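## Task

Take plate G16 out of slot 3 of plate hotel H1 and set it in nest RG, lying flat within the nest's locators with its well A1 at the nest corner labelled A1. Every other plate in H1 must be left exactly as it was. The result must hold without the robot supporting it, so open the gripper and move the hand away at the end.

## Robot and tools

ROBOT. One four-axis plate mover: lift (m), shoulder, elbow, wrist yaw (rad), plus a parallel gripper that always stays level and cannot tilt. The controlled point, end_effector_position, is midway between the two rubber pads, 2 to 3 cm behind the fingertips. The fingers point along the gripper's +x axis and close along its y axis. Keep the elbow joint at least 0.4 rad away from 0, or the arm may fold and fault. Joint ranges: lift 0.000 to 0.550 m, shoulder -2.000 to 2.000, elbow -2.800 to 2.800, wrist yaw -12.566 to 12.566 rad.

PLATES AND HOTEL. Well A1 of a labelled item lies at its labelled short end, in the corner opposite the labelled long side. Hotel H1 has 6 slots numbered upward from slot 1 at the bottom; each shelf is a two-prong fork with locating pins, and stored plates face a short end to the front.

FRAMES. Results report pose in the scene frame: origin on the table under the arm base, +z up, +y to the left when facing along +x; position in metres, orientation as end_effector_quat_wxyz. Reported hand position can be slightly wrong, worse at long reach. All motion commands, however, are given in the gripper's own axes.

execute_actions(actions): actions is a list of actions. Each action is a table of 0 to 15 rows; each row is one control step (1/30 s), and a table with fewer rows repeats its last row until 15 steps (0.5 s) have passed. A row is 5 numbers, each in [-1, 1]: dx, dy, dz, rz, opening. The first four are an offset, not a pose: the target relative to the gripper's measured pose when that action began (for a call's first action, the last pose a result reported), expressed in gripper axes. Every row in a table is measured from that same starting pose, not stacked on the previous row. Scale: 1.0 equals 0.6 m for dx, dy, dz and 180 degrees for rz; positive rz rotates from +x toward +y. opening is absolute: +1 is fully open (0.140 m), -1 is fully closed (pads still 0.066 m apart). Closing fully from open takes at least about 0.6 s. An empty list just returns the current state and images. On every step the commanded pose is clipped to at most 70 mm and 16 degrees from the measured pose, so big offsets need several actions; after an action the arm goes no further than the last clipped pose. The "Hand target" line shows where the controller is currently heading.

move(target, speed, blocking): target is one 5-number row like above, an offset from the pose in the latest result that shows one, in gripper axes, with opening absolute and applied when the move starts. It drives a straight path to that target. speed is the path's top speed in m/s, 0.002 to 0.5 (default 0.25); rotation is capped at twice that value in rad/s. The path lasts 0.5 to 10 s and is cut off at 10 s. Rotation goes the shorter way. The path ignores obstacles, the hand lags and may wander, and it can exceed speed, most of all with the arm nearly straight. Contacts hit harder at higher speed and press harder the further the target lies beyond the contact point. The result adds a "move:" line giving the ending (done, off_target, moving, held, fault, ...), the limits that acted (paced: the sent pose was clipped; held: a check blocked some steps, after which the arm may briefly go much faster than speed) and the remaining distance to target. With blocking=false the result comes after 0.5 s while motion continues; check with wait(0), and call wait or stop before sending more rows or moves.

wait(seconds): 0 to 10; lets the scene run with the last command held, returning early if a running move ends. stop(): brakes a running move (needs room, more when fast); fingers keep moving. zoom_image(camera, region): camera is "cam_wrist"; region [x0, y0, x1, y1] in pixels from the top-left, at most 504 by 504. finished_scene(scene): ends the current scene, given its integer number; irreversible, and the goal must already hold.

CAMERA. cam_wrist, 616x616 fisheye, K=[[223.775, 0, 310.188], [0, 223.104, 306.297], [0, 0, 1]], D=[-0.05, 0, 0, 0], theta_max_deg=90.

READING RESULTS. Joint positions lists lift, shoulder, elbow, wrist yaw, then pad gap in m. grip_measured is the finger opening on the command scale; readings may carry a constant error up to about 1 mm. Action results list end_effector_position at some steps, with HELD where a row was partly held back; move and wait results have no step list. "pose unreachable" means the clearance check altered or blocked the command. MOTOR HOT appears from 85 °C; at 100 °C an OVER-TEMPERATURE FAULT brakes the arm until it cools. Holding loads heats motors.

GRIPPING AND LOADS. To hold, command an opening about 0.04 below grip_measured (less for a gentler hold). Pads push up to about 18 N each; fast closing can press harder or spring open. Offsets come from the measured pose, so repeating a small offset against a rigid thing does not push further, but against something yielding it does. Load limits: lift 52.8 N, shoulder 7.92 N m, elbow 3.96 N m, wrist yaw 1.32 N m, held weight included; reaching one stops the arm for 10 s and drops the rest of the call. Joints share speed and acceleration limits and stop together on reversal; large moves may end short.

AVOID. Dropping or letting plates slip, slamming or pressing hard, disturbing other hotel plates, and anything leaving the table (ends the scene). Expect occasional brief tugs on a held plate. Finish with the plate released and the gripper withdrawn.

Each tool is called after "Emit:" as name(argument=value, ...), one argument or row to a line, values as JSON.

## Session

Emit:
execute_actions(
  actions=[],
)

Scene clock: 0.00 s.
end_effector_position=(+0.5093, +0.2520, +0.2878) grip_measured=+1.00 end_effector_quat_wxyz=(+0.935, -0.000, -0.000, +0.355)
Joint positions: [ 0.283 -0.282 -1.125 -4.15   0.14 ]
Hand target: +0.509, +0.252, +0.288; +0.935, -0.000, -0.000, +0.355

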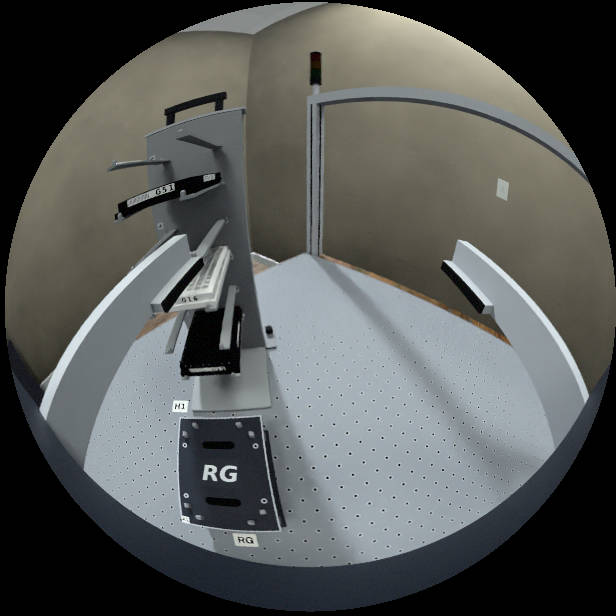

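Emit:
zoom_image(
  camera="cam_wrist",
  region=[90, 80, 330, 560],
)

Emit:
move(
  target=[-0.2,0.15,0,0,1],
)

Region (90, 80, 330, 560) of cam_wrist's 616x616 image, scaled by 1.050, with more detail than that image has.

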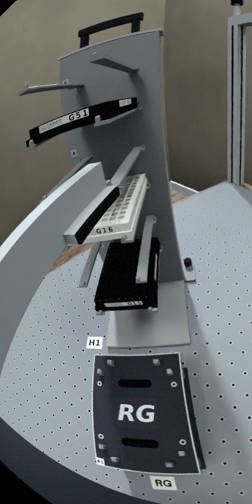

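Scene clock: 1.43 s.
end_effector_position=(+0.3598, +0.2394, +0.2878) grip_measured=+1.00 end_effector_quat_wxyz=(+0.935, -0.000, -0.000, +0.356)
Joint positions: [ 0.283  0.046 -0.636 -4.966  0.14 ]
Hand target: +0.360, +0.239, +0.288; +0.935, -0.000, -0.000, +0.355
Off the commanded pose: 0.000 m, 0 deg.
move: done

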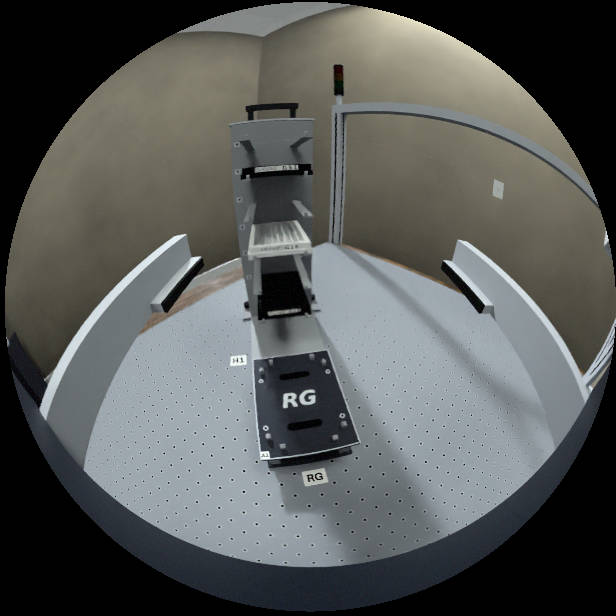

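Emit:
move(
  target=[0.12,0.05,-0.1,0,1],
)

Emit:
move(
  target=[0.1,0,0,0,1],
)

Scene clock: 3.43 s.
end_effector_position=(+0.3936, +0.3097, +0.2277) grip_measured=+1.00 end_effector_quat_wxyz=(+0.935, -0.000, -0.000, +0.356)
Joint positions: [ 0.223  0.145 -0.969 -4.732  0.14 ]
Hand target: +0.394, +0.310, +0.228; +0.935, -0.000, -0.000, +0.356
Off the commanded pose: 0.000 m, 0 deg.
move: done

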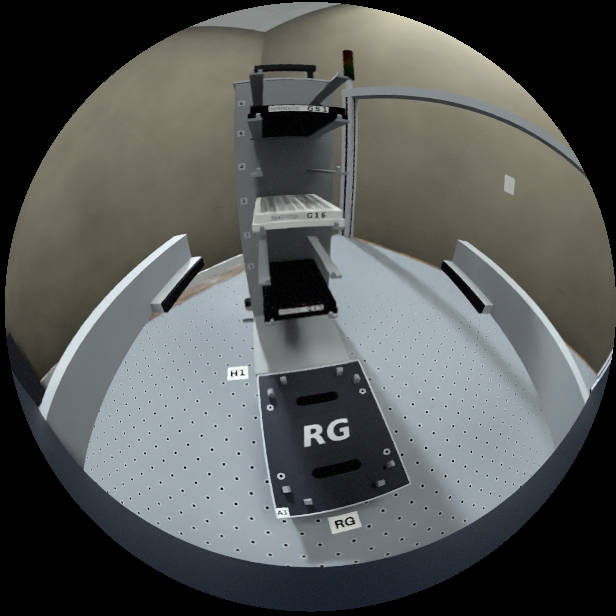

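Scene clock: 4.17 s.
end_effector_position=(+0.4385, +0.3496, +0.2277) grip_measured=+1.00 end_effector_quat_wxyz=(+0.935, -0.000, -0.000, +0.355)
Joint positions: [ 0.223  0.169 -1.23  -4.496  0.14 ]
Hand target: +0.438, +0.350, +0.228; +0.935, -0.000, -0.000, +0.356
Off the commanded pose: 0.000 m, 0 deg.
move: done

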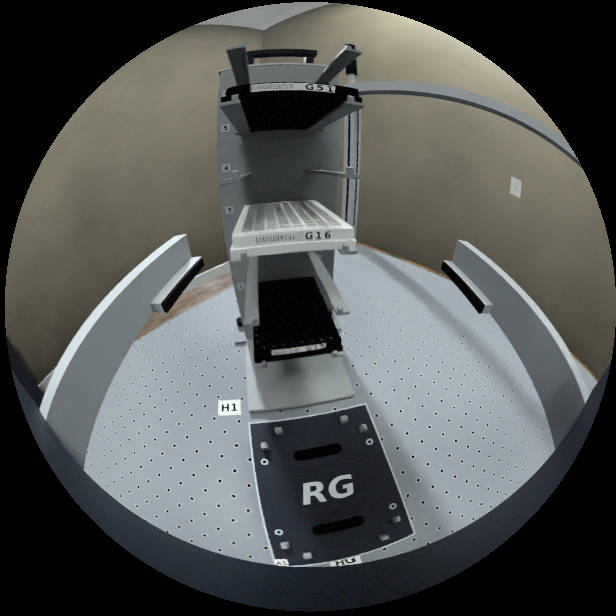

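Emit:
move(
  target=[0.02,0,-0.02,0.067,1],
)

Emit:
zoom_image(
  camera="cam_wrist",
  region=[130, 150, 510, 400],
)

Scene clock: 6.53 s.
end_effector_position=(+0.4477, +0.3575, +0.2157) grip_measured=+1.00 end_effector_quat_wxyz=(+0.892, -0.000, -0.000, +0.451)
Joint positions: [ 0.211  0.079 -1.268 -4.158  0.14 ]
Hand target: +0.448, +0.358, +0.216; +0.892, -0.000, -0.000, +0.451
Off the commanded pose: 0.000 m, 0 deg.
move: done

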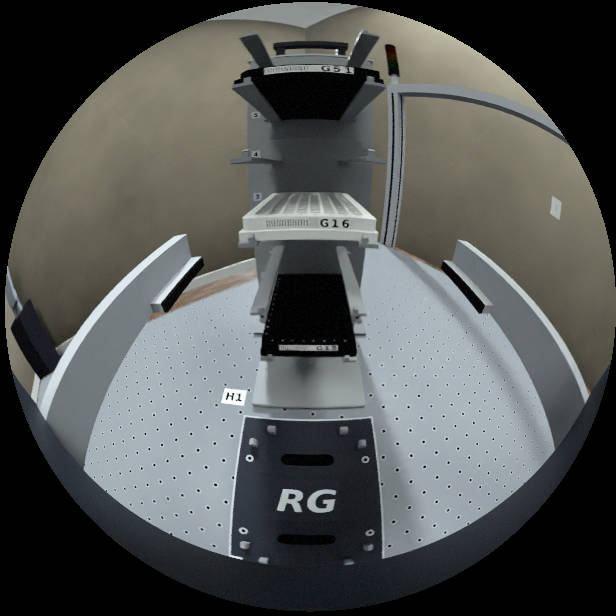

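Region (130, 150, 510, 400) of cam_wrist's 616x616 image, scaled by 1.326, with more detail than that image has; it fills the top 332 rows of this view, and the rest is white.

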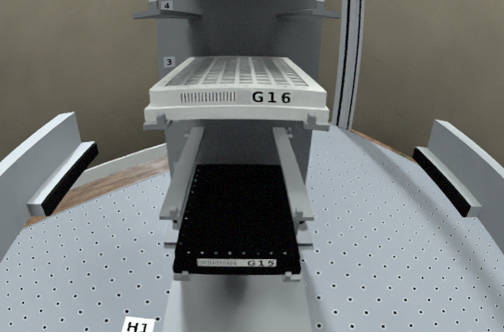

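Emit:
move(
  target=[0.1,0,-0.01,0,1],
  speed=0.1,
)

Scene clock: 8.17 s.
end_effector_position=(+0.4833, +0.4058, +0.2097) grip_measured=+1.00 end_effector_quat_wxyz=(+0.893, -0.000, -0.000, +0.451)
Joint positions: [ 0.205  0.209 -1.575 -3.981  0.14 ]
Hand target: +0.483, +0.406, +0.210; +0.892, -0.000, -0.000, +0.451
Off the commanded pose: 0.000 m, 0 deg.
move: done

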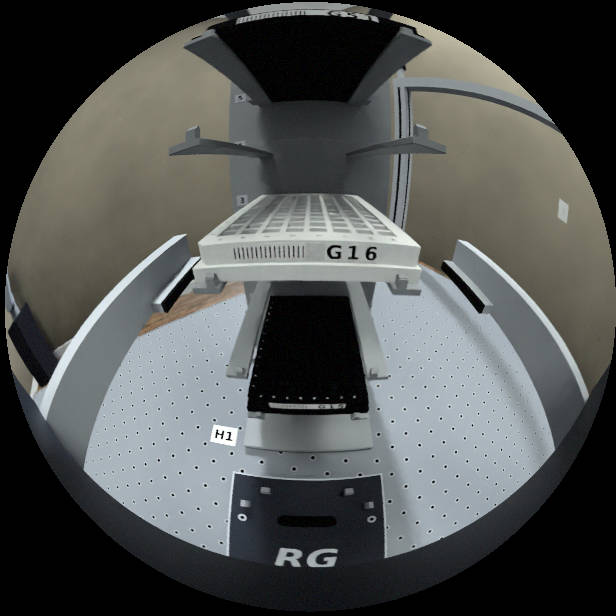

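Emit:
move(
  target=[0.07,0,-0.006,0,1],
  speed=0.06,
)

Emit:
move(
  target=[0,0,0,0,0.2],
)

Scene clock: 9.80 s.
end_effector_position=(+0.5082, +0.4396, +0.2061) grip_measured=+1.00 end_effector_quat_wxyz=(+0.893, -0.000, -0.000, +0.451)
Joint positions: [ 0.201  0.317 -1.822 -3.843  0.14 ]
Hand target: +0.508, +0.440, +0.206; +0.893, -0.000, -0.000, +0.451
Off the commanded pose: 0.000 m, 0 deg.
move: done

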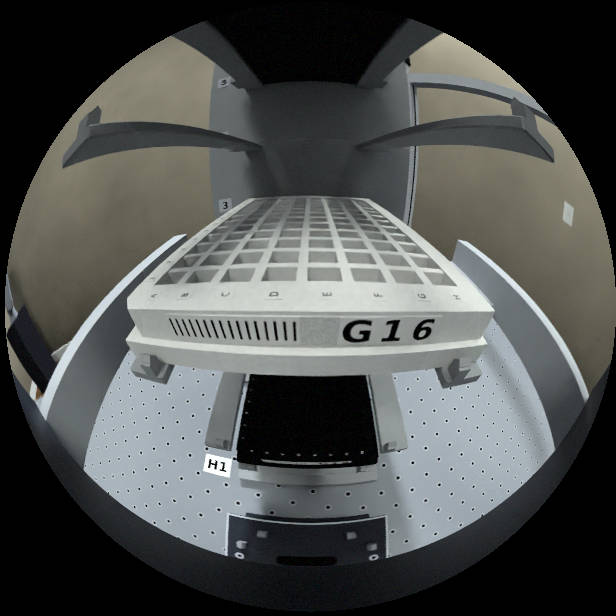

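Scene clock: 10.30 s.
end_effector_position=(+0.5082, +0.4396, +0.2061) grip_measured=+0.20 end_effector_quat_wxyz=(+0.893, -0.000, -0.000, +0.451)
Joint positions: [ 0.201  0.317 -1.822 -3.843  0.11 ]
Hand target: +0.508, +0.440, +0.206; +0.893, -0.000, -0.000, +0.451
Off the commanded pose: 0.000 m, 0 deg.
move: done

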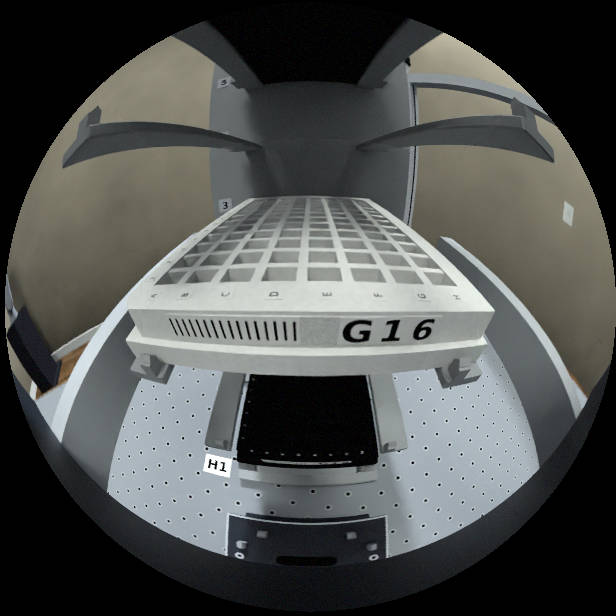

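Emit:
move(
  target=[0.02,0,0,0,-0.3],
  speed=0.04,
)

Emit:
move(
  target=[0,0,0,0,-0.52],
)

Scene clock: 21.47 s.
end_effector_position=(+0.5124, +0.4453, +0.2049) grip_measured=-0.30 end_effector_quat_wxyz=(+0.894, -0.000, -0.000, +0.448)
Joint positions: [ 0.2    0.34  -1.868 -3.826  0.092]
Hand target: +0.512, +0.445, +0.205; +0.894, -0.000, -0.000, +0.449
Off the commanded pose: 0.005 m, 0 deg.
TORQUE FAULT: the external load on joint 3 (elbow) reached its load limit, and the arm stopped for 10 seconds. That time counts as 20 of the actions that you can send in this scene. The arm's remaining commands of this call were not run. The arm holds where it stopped, with its grip as last carried out, and accepts commands again: back off and push less far. The arm stops again, at the same cost, whenever a joint's load reaches its limit.
move: fault

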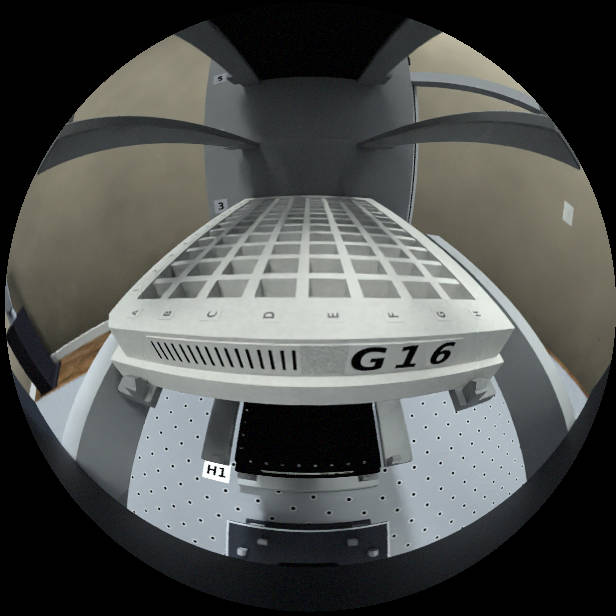

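not run: a fault stop came before this call.

Emit:
move(
  target=[-0.015,0,0,0,0.3],
  speed=0.05,
)

Emit:
move(
  target=[0,0,0.014,0,0.3],
  speed=0.05,
)

Emit:
move(
  target=[0,0,0,0,-0.3],
)

Emit:
move(
  target=[0,0,0,0,-0.52],
)

Scene clock: 22.60 s.
end_effector_position=(+0.5070, +0.4381, +0.2049) grip_measured=+0.30 end_effector_quat_wxyz=(+0.894, -0.000, -0.000, +0.448)
Joint positions: [ 0.2    0.314 -1.81  -3.857  0.114]
Hand target: +0.507, +0.438, +0.205; +0.894, -0.000, -0.000, +0.448
Off the commanded pose: 0.000 m, 0 deg.
move: done

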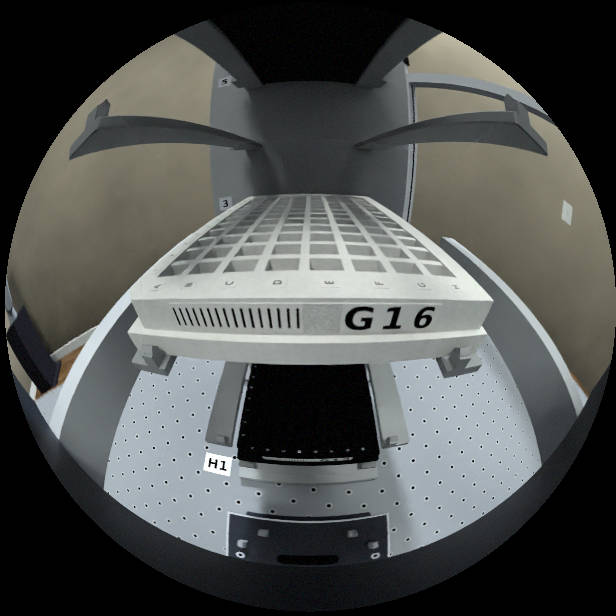

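Scene clock: 23.30 s.
end_effector_position=(+0.5070, +0.4381, +0.2133) grip_measured=+0.30 end_effector_quat_wxyz=(+0.894, -0.000, -0.000, +0.448)
Joint positions: [ 0.208  0.314 -1.81  -3.857  0.114]
Hand target: +0.507, +0.438, +0.213; +0.894, -0.000, -0.000, +0.448
Off the commanded pose: 0.000 m, 0 deg.
move: done

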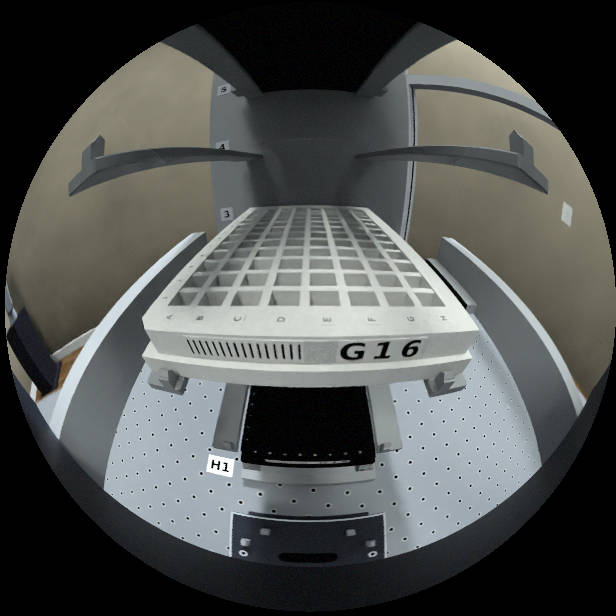

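Scene clock: 23.80 s.
end_effector_position=(+0.5053, +0.4390, +0.2131) grip_measured=-0.30 end_effector_quat_wxyz=(+0.892, -0.000, -0.000, +0.451)
Joint positions: [ 0.208  0.316 -1.808 -3.854  0.092]
Hand target: +0.507, +0.438, +0.213; +0.894, -0.000, -0.000, +0.448
Off the commanded pose: 0.002 m, 0 deg.
move: done

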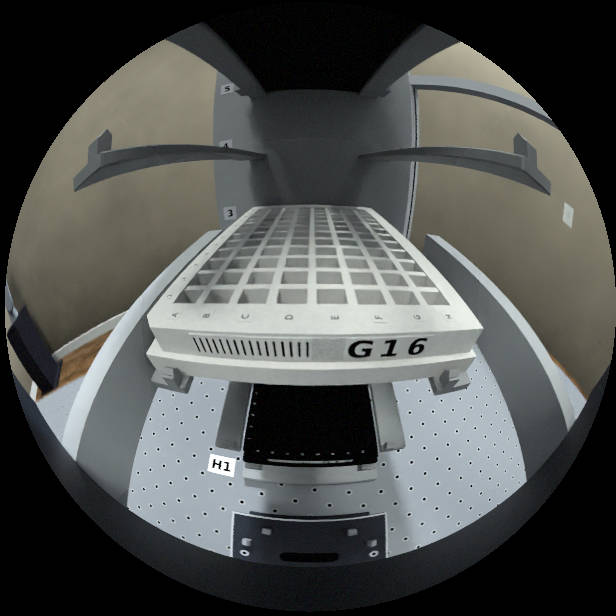

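Scene clock: 24.30 s.
end_effector_position=(+0.5047, +0.4393, +0.2130) grip_measured=-0.52 end_effector_quat_wxyz=(+0.892, -0.000, -0.000, +0.452)
Joint positions: [ 0.208  0.316 -1.808 -3.853  0.084]
Hand target: +0.505, +0.439, +0.213; +0.892, -0.000, -0.000, +0.451
Off the commanded pose: 0.001 m, 0 deg.
move: done

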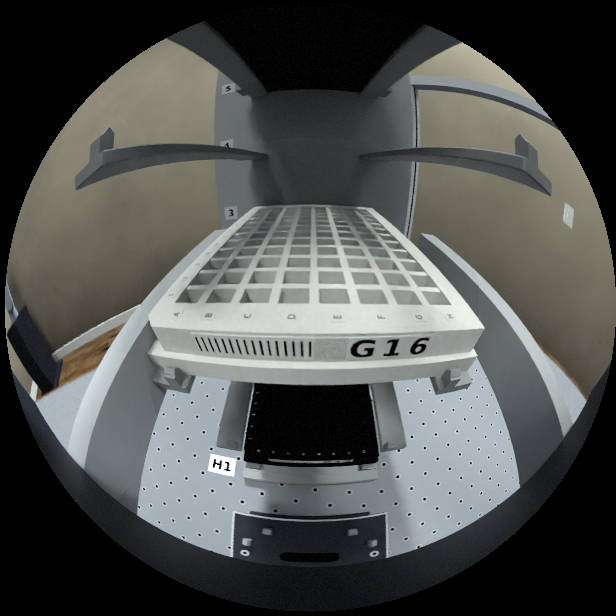

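Emit:
move(
  target=[0,0,0,0,-0.62],
)

Scene clock: 25.23 s.
end_effector_position=(+0.5027, +0.4404, +0.2130) grip_measured=-0.62 end_effector_quat_wxyz=(+0.890, -0.000, -0.000, +0.456)
Joint positions: [ 0.208  0.318 -1.805 -3.85   0.08 ]
Hand target: +0.505, +0.439, +0.213; +0.892, -0.000, -0.000, +0.452
Off the commanded pose: 0.002 m, 0 deg.
move: done

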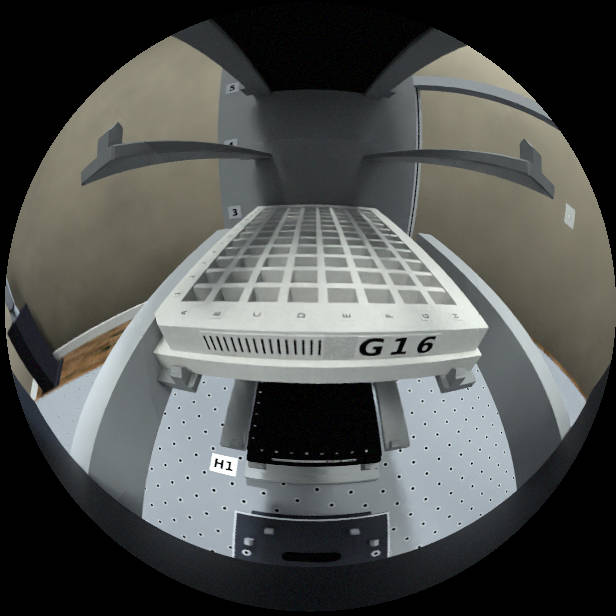

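Emit:
move(
  target=[0,-0.003,0,0,-0.8],
  speed=0.01,
)

Scene clock: 26.47 s.
end_effector_position=(+0.4987, +0.4422, +0.2130) grip_measured=-0.79 end_effector_quat_wxyz=(+0.886, -0.000, -0.000, +0.464)
Joint positions: [ 0.208  0.32  -1.8   -3.838  0.074]
Hand target: +0.504, +0.439, +0.213; +0.890, -0.000, -0.000, +0.456
Off the commanded pose: 0.006 m, 1 deg.
move: off_target

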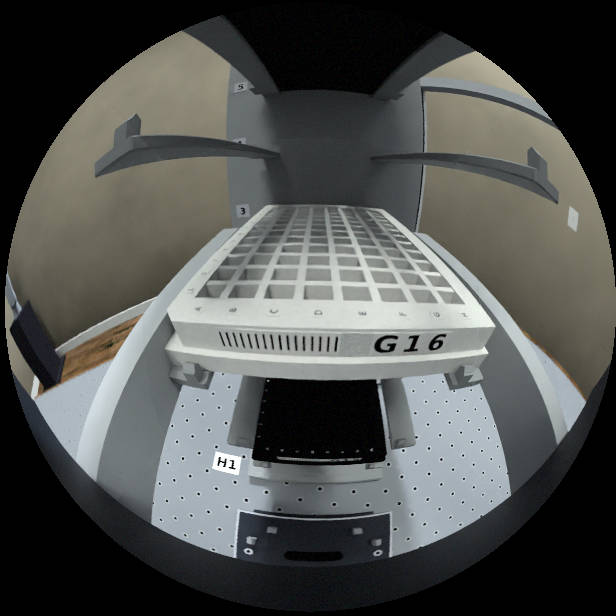

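Emit:
move(
  target=[0,-0.016,0,-0.006,0.2],
  speed=0.04,
)

Emit:
move(
  target=[0,0,-0.007,0,0.2],
  speed=0.04,
)

Emit:
move(
  target=[0,0,0,0,-0.4],
)

Emit:
move(
  target=[0,0,0,0,-0.55],
)

Scene clock: 27.57 s.
end_effector_position=(+0.5066, +0.4368, +0.2130) grip_measured=+0.20 end_effector_quat_wxyz=(+0.890, -0.000, -0.000, +0.456)
Joint positions: [ 0.208  0.304 -1.802 -3.839  0.11 ]
Hand target: +0.507, +0.437, +0.213; +0.890, -0.000, -0.000, +0.456
Off the commanded pose: 0.000 m, 0 deg.
move: done

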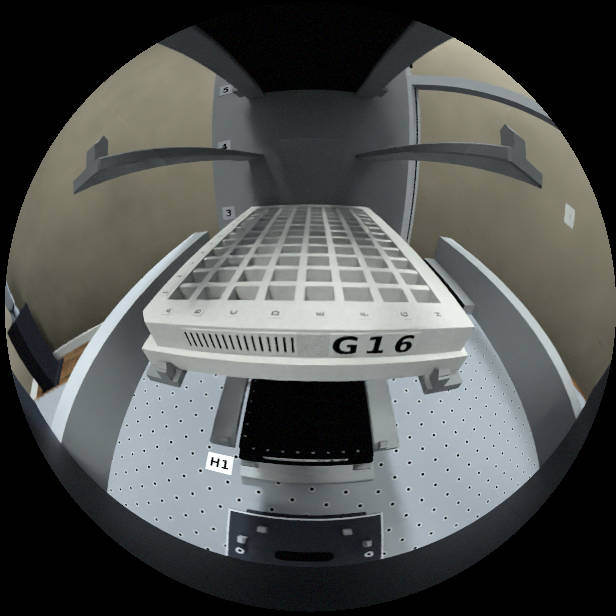

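Scene clock: 28.27 s.
end_effector_position=(+0.5066, +0.4368, +0.2088) grip_measured=+0.20 end_effector_quat_wxyz=(+0.890, -0.000, -0.000, +0.456)
Joint positions: [ 0.204  0.304 -1.802 -3.839  0.11 ]
Hand target: +0.507, +0.437, +0.209; +0.890, -0.000, -0.000, +0.456
Off the commanded pose: 0.000 m, 0 deg.
move: done

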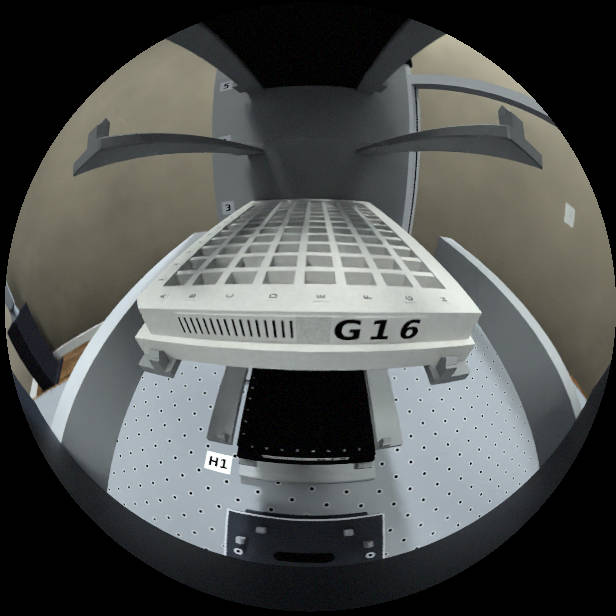

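Scene clock: 28.77 s.
end_effector_position=(+0.5052, +0.4375, +0.2088) grip_measured=-0.40 end_effector_quat_wxyz=(+0.889, -0.000, -0.000, +0.458)
Joint positions: [ 0.204  0.305 -1.8   -3.836  0.088]
Hand target: +0.507, +0.437, +0.209; +0.890, -0.000, -0.000, +0.456
Off the commanded pose: 0.002 m, 0 deg.
move: done

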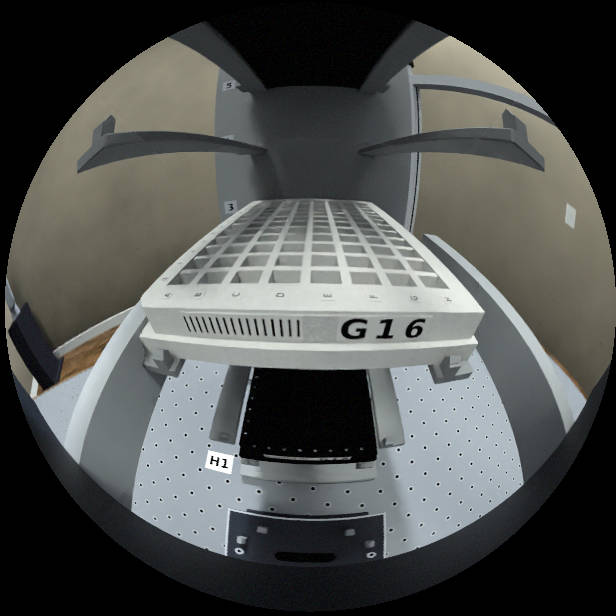

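Scene clock: 29.27 s.
end_effector_position=(+0.5022, +0.4390, +0.2088) grip_measured=-0.55 end_effector_quat_wxyz=(+0.886, -0.000, -0.000, +0.463)
Joint positions: [ 0.204  0.308 -1.797 -3.832  0.083]
Hand target: +0.505, +0.437, +0.209; +0.889, -0.000, -0.000, +0.458
Off the commanded pose: 0.003 m, 1 deg.
move: done

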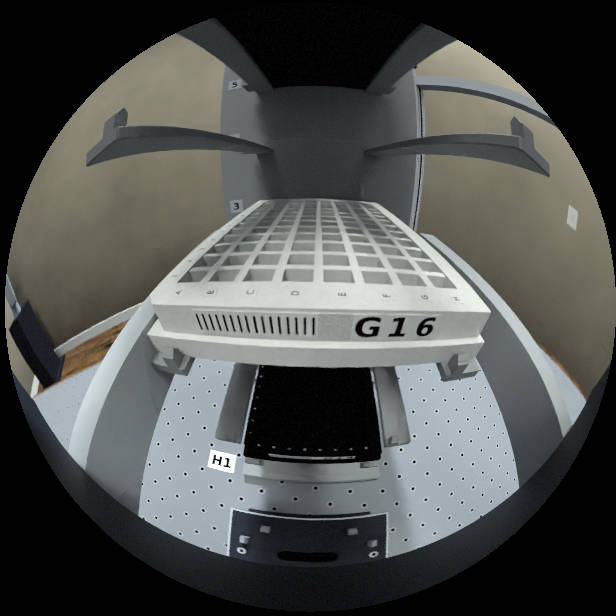

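Emit:
move(
  target=[0,0,0,0,-0.64],
)

Scene clock: 30.60 s.
end_effector_position=(+0.5003, +0.4400, +0.2088) grip_measured=-0.64 end_effector_quat_wxyz=(+0.885, -0.000, -0.000, +0.466)
Joint positions: [ 0.204  0.31  -1.795 -3.829  0.079]
Hand target: +0.502, +0.439, +0.209; +0.886, -0.000, -0.000, +0.463
Off the commanded pose: 0.002 m, 0 deg.
move: done

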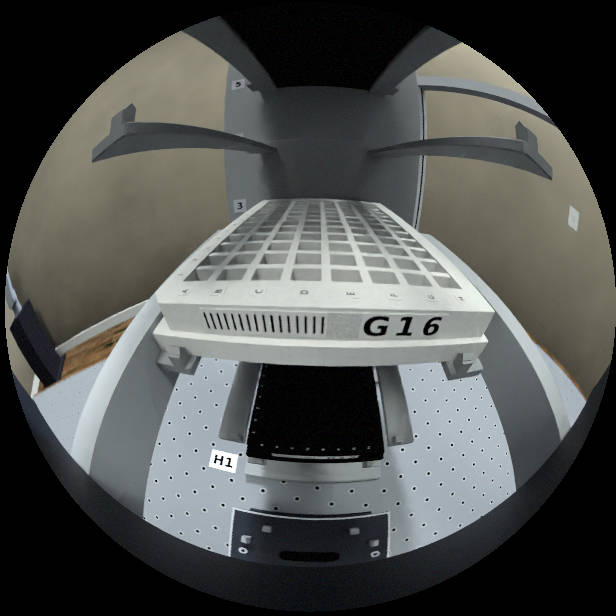

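Emit:
move(
  target=[0,0,0.012,0,-0.64],
  speed=0.02,
)

Emit:
zoom_image(
  camera="cam_wrist",
  region=[100, 180, 560, 420],
)

Scene clock: 42.10 s.
end_effector_position=(+0.5002, +0.4401, +0.2131) grip_measured=-0.64 end_effector_quat_wxyz=(+0.885, -0.000, -0.000, +0.466)
Joint positions: [ 0.208  0.31  -1.795 -3.829  0.079]
Hand target: +0.500, +0.440, +0.213; +0.885, -0.000, -0.000, +0.466
Off the commanded pose: 0.003 m, 0 deg.
TORQUE FAULT: the external load on joint 1 (lift) reached its load limit, and the arm stopped for 10 seconds. That time counts as 20 of the actions that you can send in this scene. The arm's remaining commands of this call were not run. The arm holds where it stopped, with its grip as last carried out, and accepts commands again: back off and push less far. The arm stops again, at the same cost, whenever a joint's load reaches its limit.
move: fault

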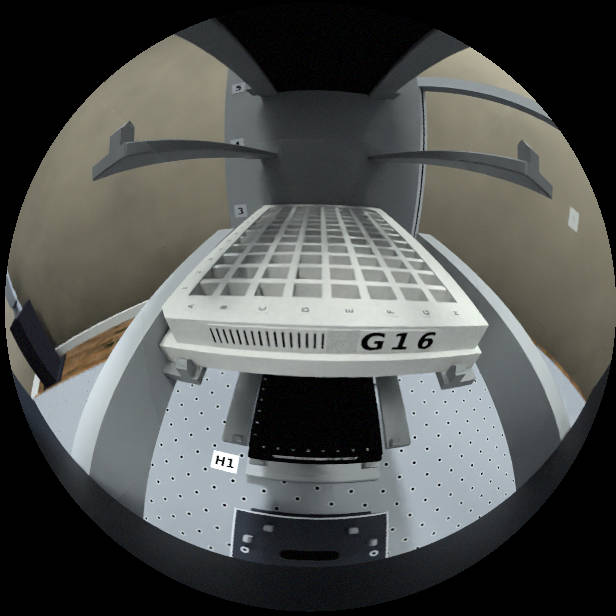

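Region (100, 180, 560, 420) of cam_wrist's 616x616 image, scaled by 1.096, with more detail than that image has; it fills the top 263 rows of this view, and the rest is white.

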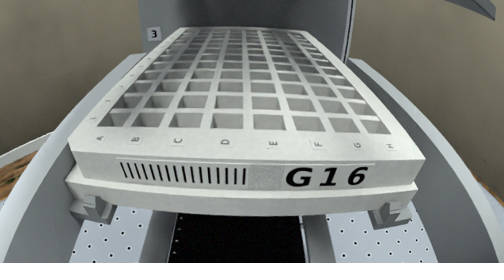

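Emit:
move(
  target=[0,-0.012,-0.004,-0.02,0.5],
  speed=0.04,
)

Emit:
move(
  target=[0,0,0.035,0,0.5],
  speed=0.04,
)

Emit:
move(
  target=[0,0,0,0,-0.35],
)

Emit:
move(
  target=[0,0,0,0,-0.52],
)

Scene clock: 43.77 s.
end_effector_position=(+0.5061, +0.4360, +0.2107) grip_measured=+0.50 end_effector_quat_wxyz=(+0.899, -0.000, -0.000, +0.438)
Joint positions: [ 0.206  0.315 -1.796 -3.895  0.121]
Hand target: +0.506, +0.436, +0.211; +0.899, -0.000, -0.000, +0.438
Off the commanded pose: 0.000 m, 0 deg.
move: done

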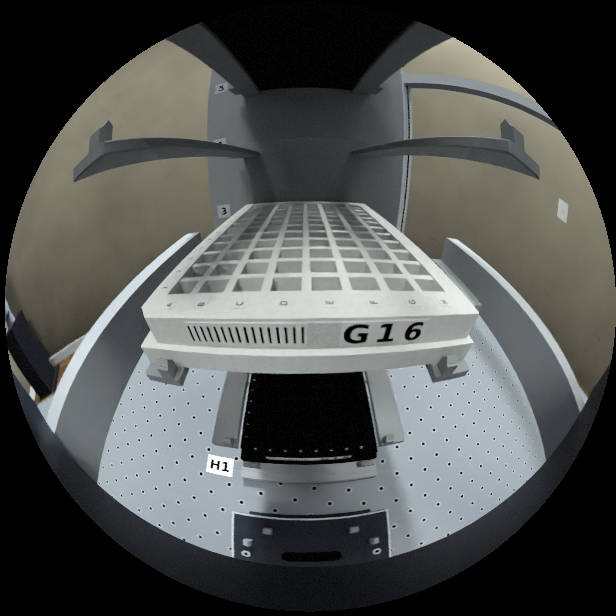

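Scene clock: 44.53 s.
end_effector_position=(+0.5061, +0.4360, +0.2317) grip_measured=+0.50 end_effector_quat_wxyz=(+0.899, -0.000, -0.000, +0.438)
Joint positions: [ 0.227  0.315 -1.796 -3.895  0.121]
Hand target: +0.506, +0.436, +0.232; +0.899, -0.000, -0.000, +0.438
Off the commanded pose: 0.000 m, 0 deg.
move: done

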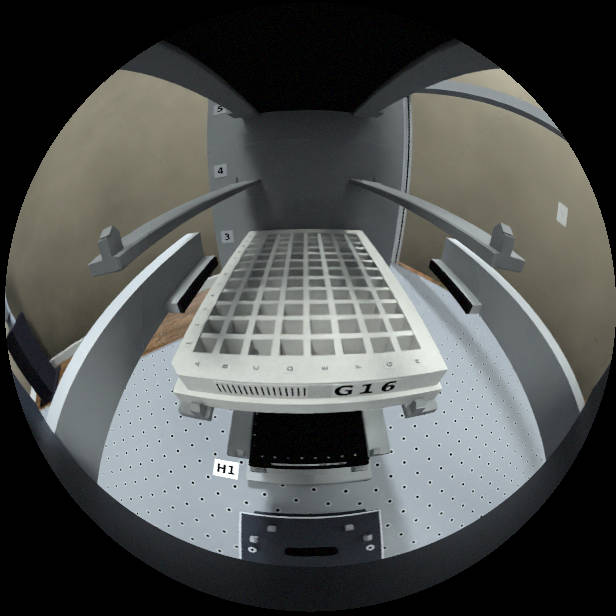

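Scene clock: 45.03 s.
end_effector_position=(+0.5021, +0.4383, +0.2317) grip_measured=-0.34 end_effector_quat_wxyz=(+0.895, -0.000, -0.000, +0.446)
Joint positions: [ 0.227  0.318 -1.792 -3.885  0.09 ]
Hand target: +0.506, +0.436, +0.232; +0.899, -0.000, -0.000, +0.438
Off the commanded pose: 0.005 m, 1 deg.
move: off_target

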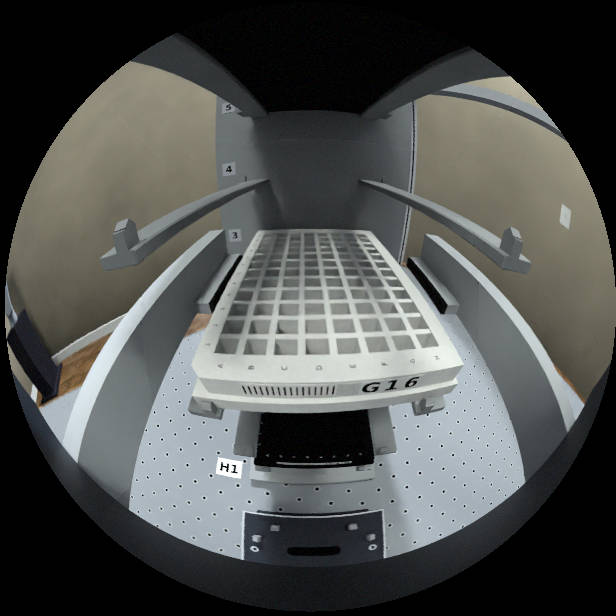

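Scene clock: 45.53 s.
end_effector_position=(+0.4992, +0.4399, +0.2317) grip_measured=-0.52 end_effector_quat_wxyz=(+0.892, -0.000, -0.000, +0.451)
Joint positions: [ 0.227  0.321 -1.79  -3.879  0.084]
Hand target: +0.502, +0.438, +0.232; +0.895, -0.000, -0.000, +0.446
Off the commanded pose: 0.003 m, 1 deg.
move: done

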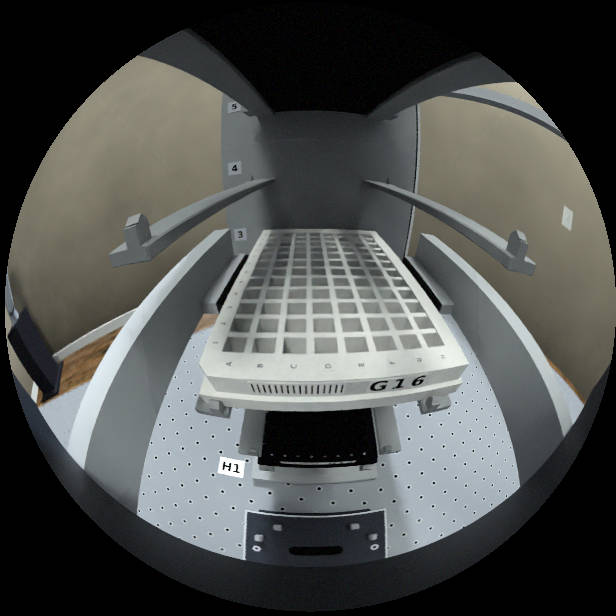

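Emit:
move(
  target=[0,0,0,0,-0.6],
)

Emit:
zoom_image(
  camera="cam_wrist",
  region=[150, 200, 510, 430],
)

Scene clock: 46.83 s.
end_effector_position=(+0.4986, +0.4404, +0.2317) grip_measured=-0.56 end_effector_quat_wxyz=(+0.892, -0.000, -0.000, +0.452)
Joint positions: [ 0.227  0.323 -1.79  -3.877  0.082]
Hand target: +0.499, +0.440, +0.232; +0.892, -0.000, -0.000, +0.451
Off the commanded pose: 0.001 m, 0 deg.
move: done

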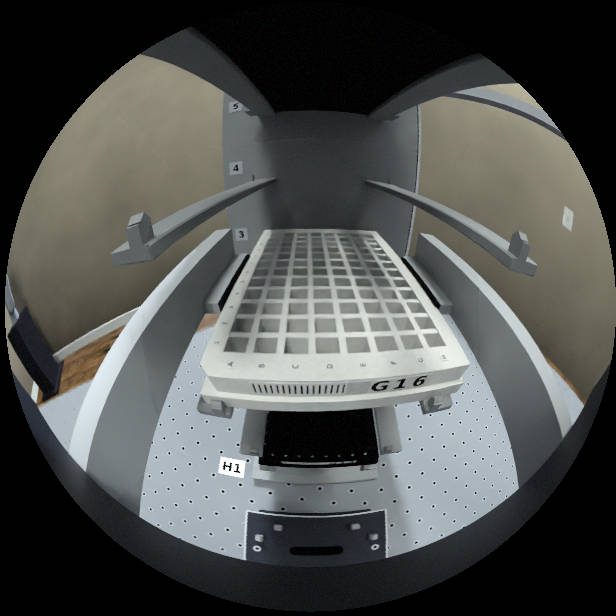

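Region (150, 200, 510, 430) of cam_wrist's 616x616 image, scaled by 1.400, with more detail than that image has; it fills the top 322 rows of this view, and the rest is white.

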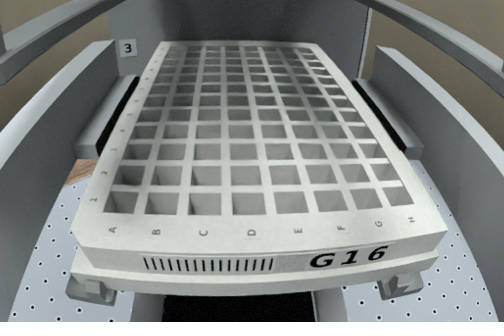

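Gripped (-0.56). Lift.

Emit:
move(
  target=[0,0,0.02,0,-0.6],
  speed=0.03,
)

Emit:
move(
  target=[-0.25,0,0,0,-0.6],
  speed=0.1,
)

Scene clock: 47.93 s.
end_effector_position=(+0.4986, +0.4404, +0.2438) grip_measured=-0.56 end_effector_quat_wxyz=(+0.892, -0.000, -0.000, +0.452)
Joint positions: [ 0.239  0.323 -1.79  -3.878  0.082]
Hand target: +0.499, +0.440, +0.244; +0.892, -0.000, -0.000, +0.452
Off the commanded pose: 0.000 m, 0 deg.
move: done

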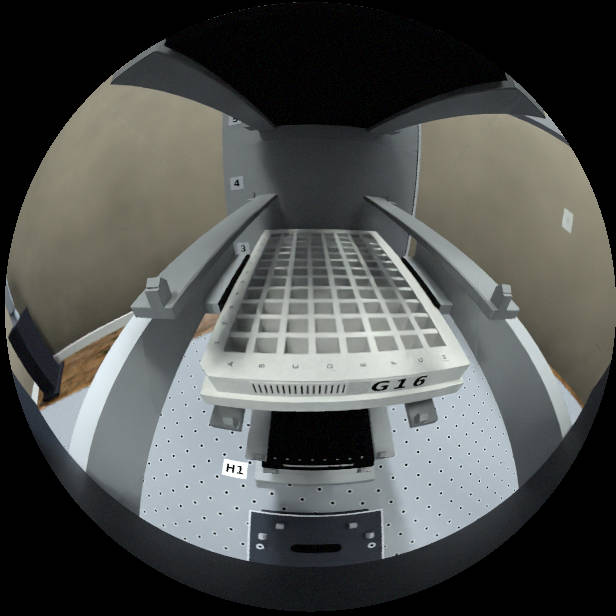

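Scene clock: 49.73 s.
end_effector_position=(+0.4099, +0.3194, +0.2438) grip_measured=-0.56 end_effector_quat_wxyz=(+0.892, -0.000, -0.000, +0.452)
Joint positions: [ 0.239  0.012 -1.021 -4.336  0.082]
Hand target: +0.410, +0.319, +0.244; +0.892, -0.000, -0.000, +0.452
Off the commanded pose: 0.000 m, 0 deg.
move: done

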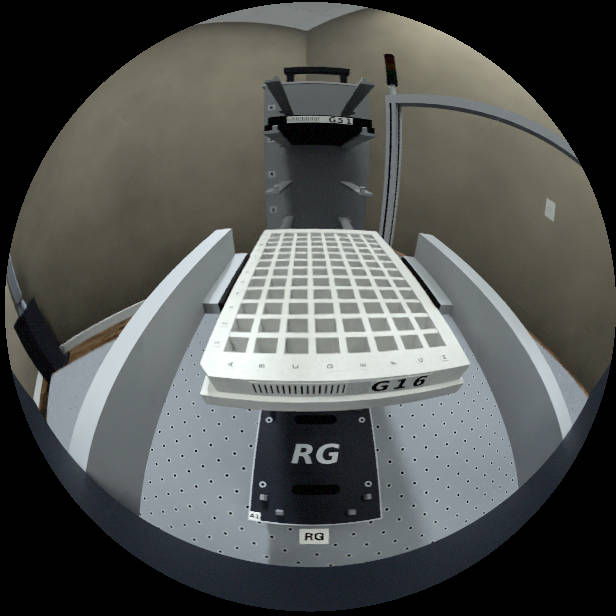

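Emit:
move(
  target=[-0.05,0,-0.22,0,-0.6],
  speed=0.12,
)

Scene clock: 56.80 s.
end_effector_position=(+0.3921, +0.2953, +0.1117) grip_measured=-0.56 end_effector_quat_wxyz=(+0.892, -0.000, -0.000, +0.452)
Joint positions: [ 0.107 -0.031 -0.889 -4.425  0.082]
Hand target: +0.392, +0.295, +0.112; +0.892, -0.000, -0.000, +0.452
Off the commanded pose: 0.000 m, 0 deg.
move: done

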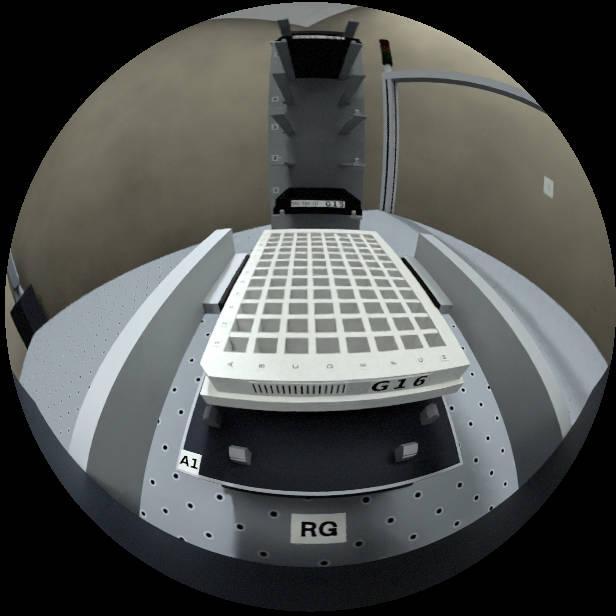

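Emit:
move(
  target=[0,0,-0.06,0,-0.6],
  speed=0.05,
)

Emit:
zoom_image(
  camera="cam_wrist",
  region=[130, 300, 530, 520],
)

Scene clock: 67.93 s.
end_effector_position=(+0.3919, +0.2953, +0.0882) grip_measured=-0.56 end_effector_quat_wxyz=(+0.891, -0.000, -0.000, +0.453)
Joint positions: [ 0.083 -0.032 -0.888 -4.422  0.082]
Hand target: +0.392, +0.295, +0.087; +0.891, -0.000, -0.000, +0.453
Off the commanded pose: 0.012 m, 0 deg.
TORQUE FAULT: the external load on joint 1 (lift) reached its load limit, and the arm stopped for 10 seconds. That time counts as 20 of the actions that you can send in this scene. The arm's remaining commands of this call were not run. The arm holds where it stopped, with its grip as last carried out, and accepts commands again: back off and push less far. The arm stops again, at the same cost, whenever a joint's load reaches its limit.
move: fault

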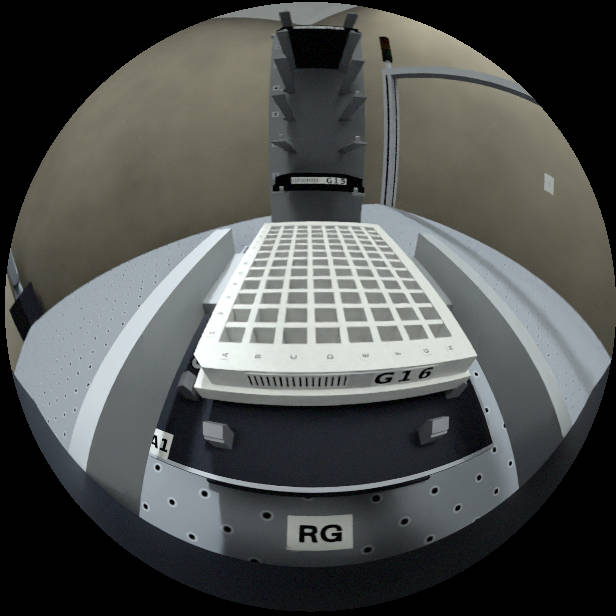

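Region (130, 300, 530, 520) of cam_wrist's 616x616 image, scaled by 1.260, with more detail than that image has; it fills the top 277 rows of this view, and the rest is white.

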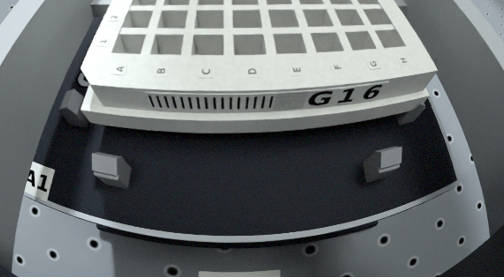

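Emit:
move(
  target=[0,0,0.015,0,-0.6],
  speed=0.04,
)

Emit:
move(
  target=[-0.025,0.005,0,0,-0.6],
  speed=0.04,
)

Emit:
zoom_image(
  camera="cam_wrist",
  region=[130, 300, 530, 520],
)

Scene clock: 69.00 s.
end_effector_position=(+0.3919, +0.2952, +0.0972) grip_measured=-0.56 end_effector_quat_wxyz=(+0.891, -0.000, -0.000, +0.453)
Joint positions: [ 0.092 -0.032 -0.888 -4.422  0.082]
Hand target: +0.392, +0.295, +0.097; +0.891, -0.000, -0.000, +0.453
Off the commanded pose: 0.000 m, 0 deg.
move: done

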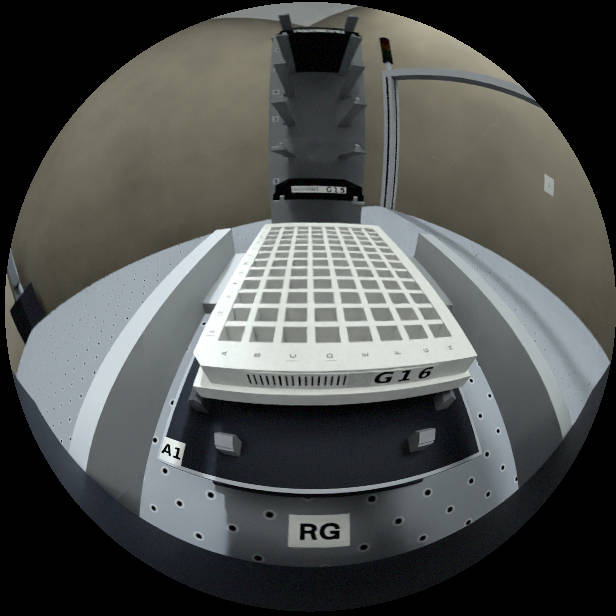

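Scene clock: 69.70 s.
end_effector_position=(+0.3805, +0.2849, +0.0972) grip_measured=-0.56 end_effector_quat_wxyz=(+0.891, -0.000, -0.000, +0.454)
Joint positions: [ 0.092 -0.036 -0.823 -4.481  0.082]
Hand target: +0.381, +0.285, +0.097; +0.891, -0.000, -0.000, +0.453
Off the commanded pose: 0.000 m, 0 deg.
move: done

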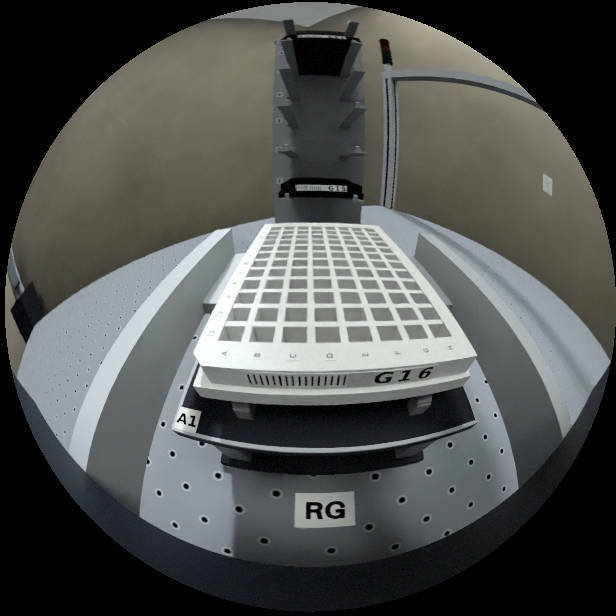

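Region (130, 300, 530, 520) of cam_wrist's 616x616 image, scaled by 1.260, with more detail than that image has; it fills the top 277 rows of this view, and the rest is white.

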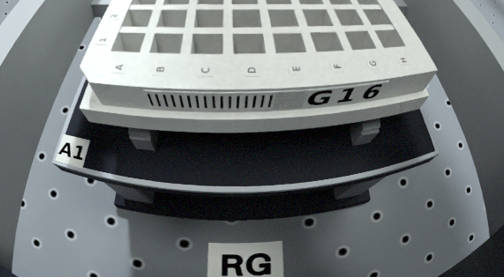

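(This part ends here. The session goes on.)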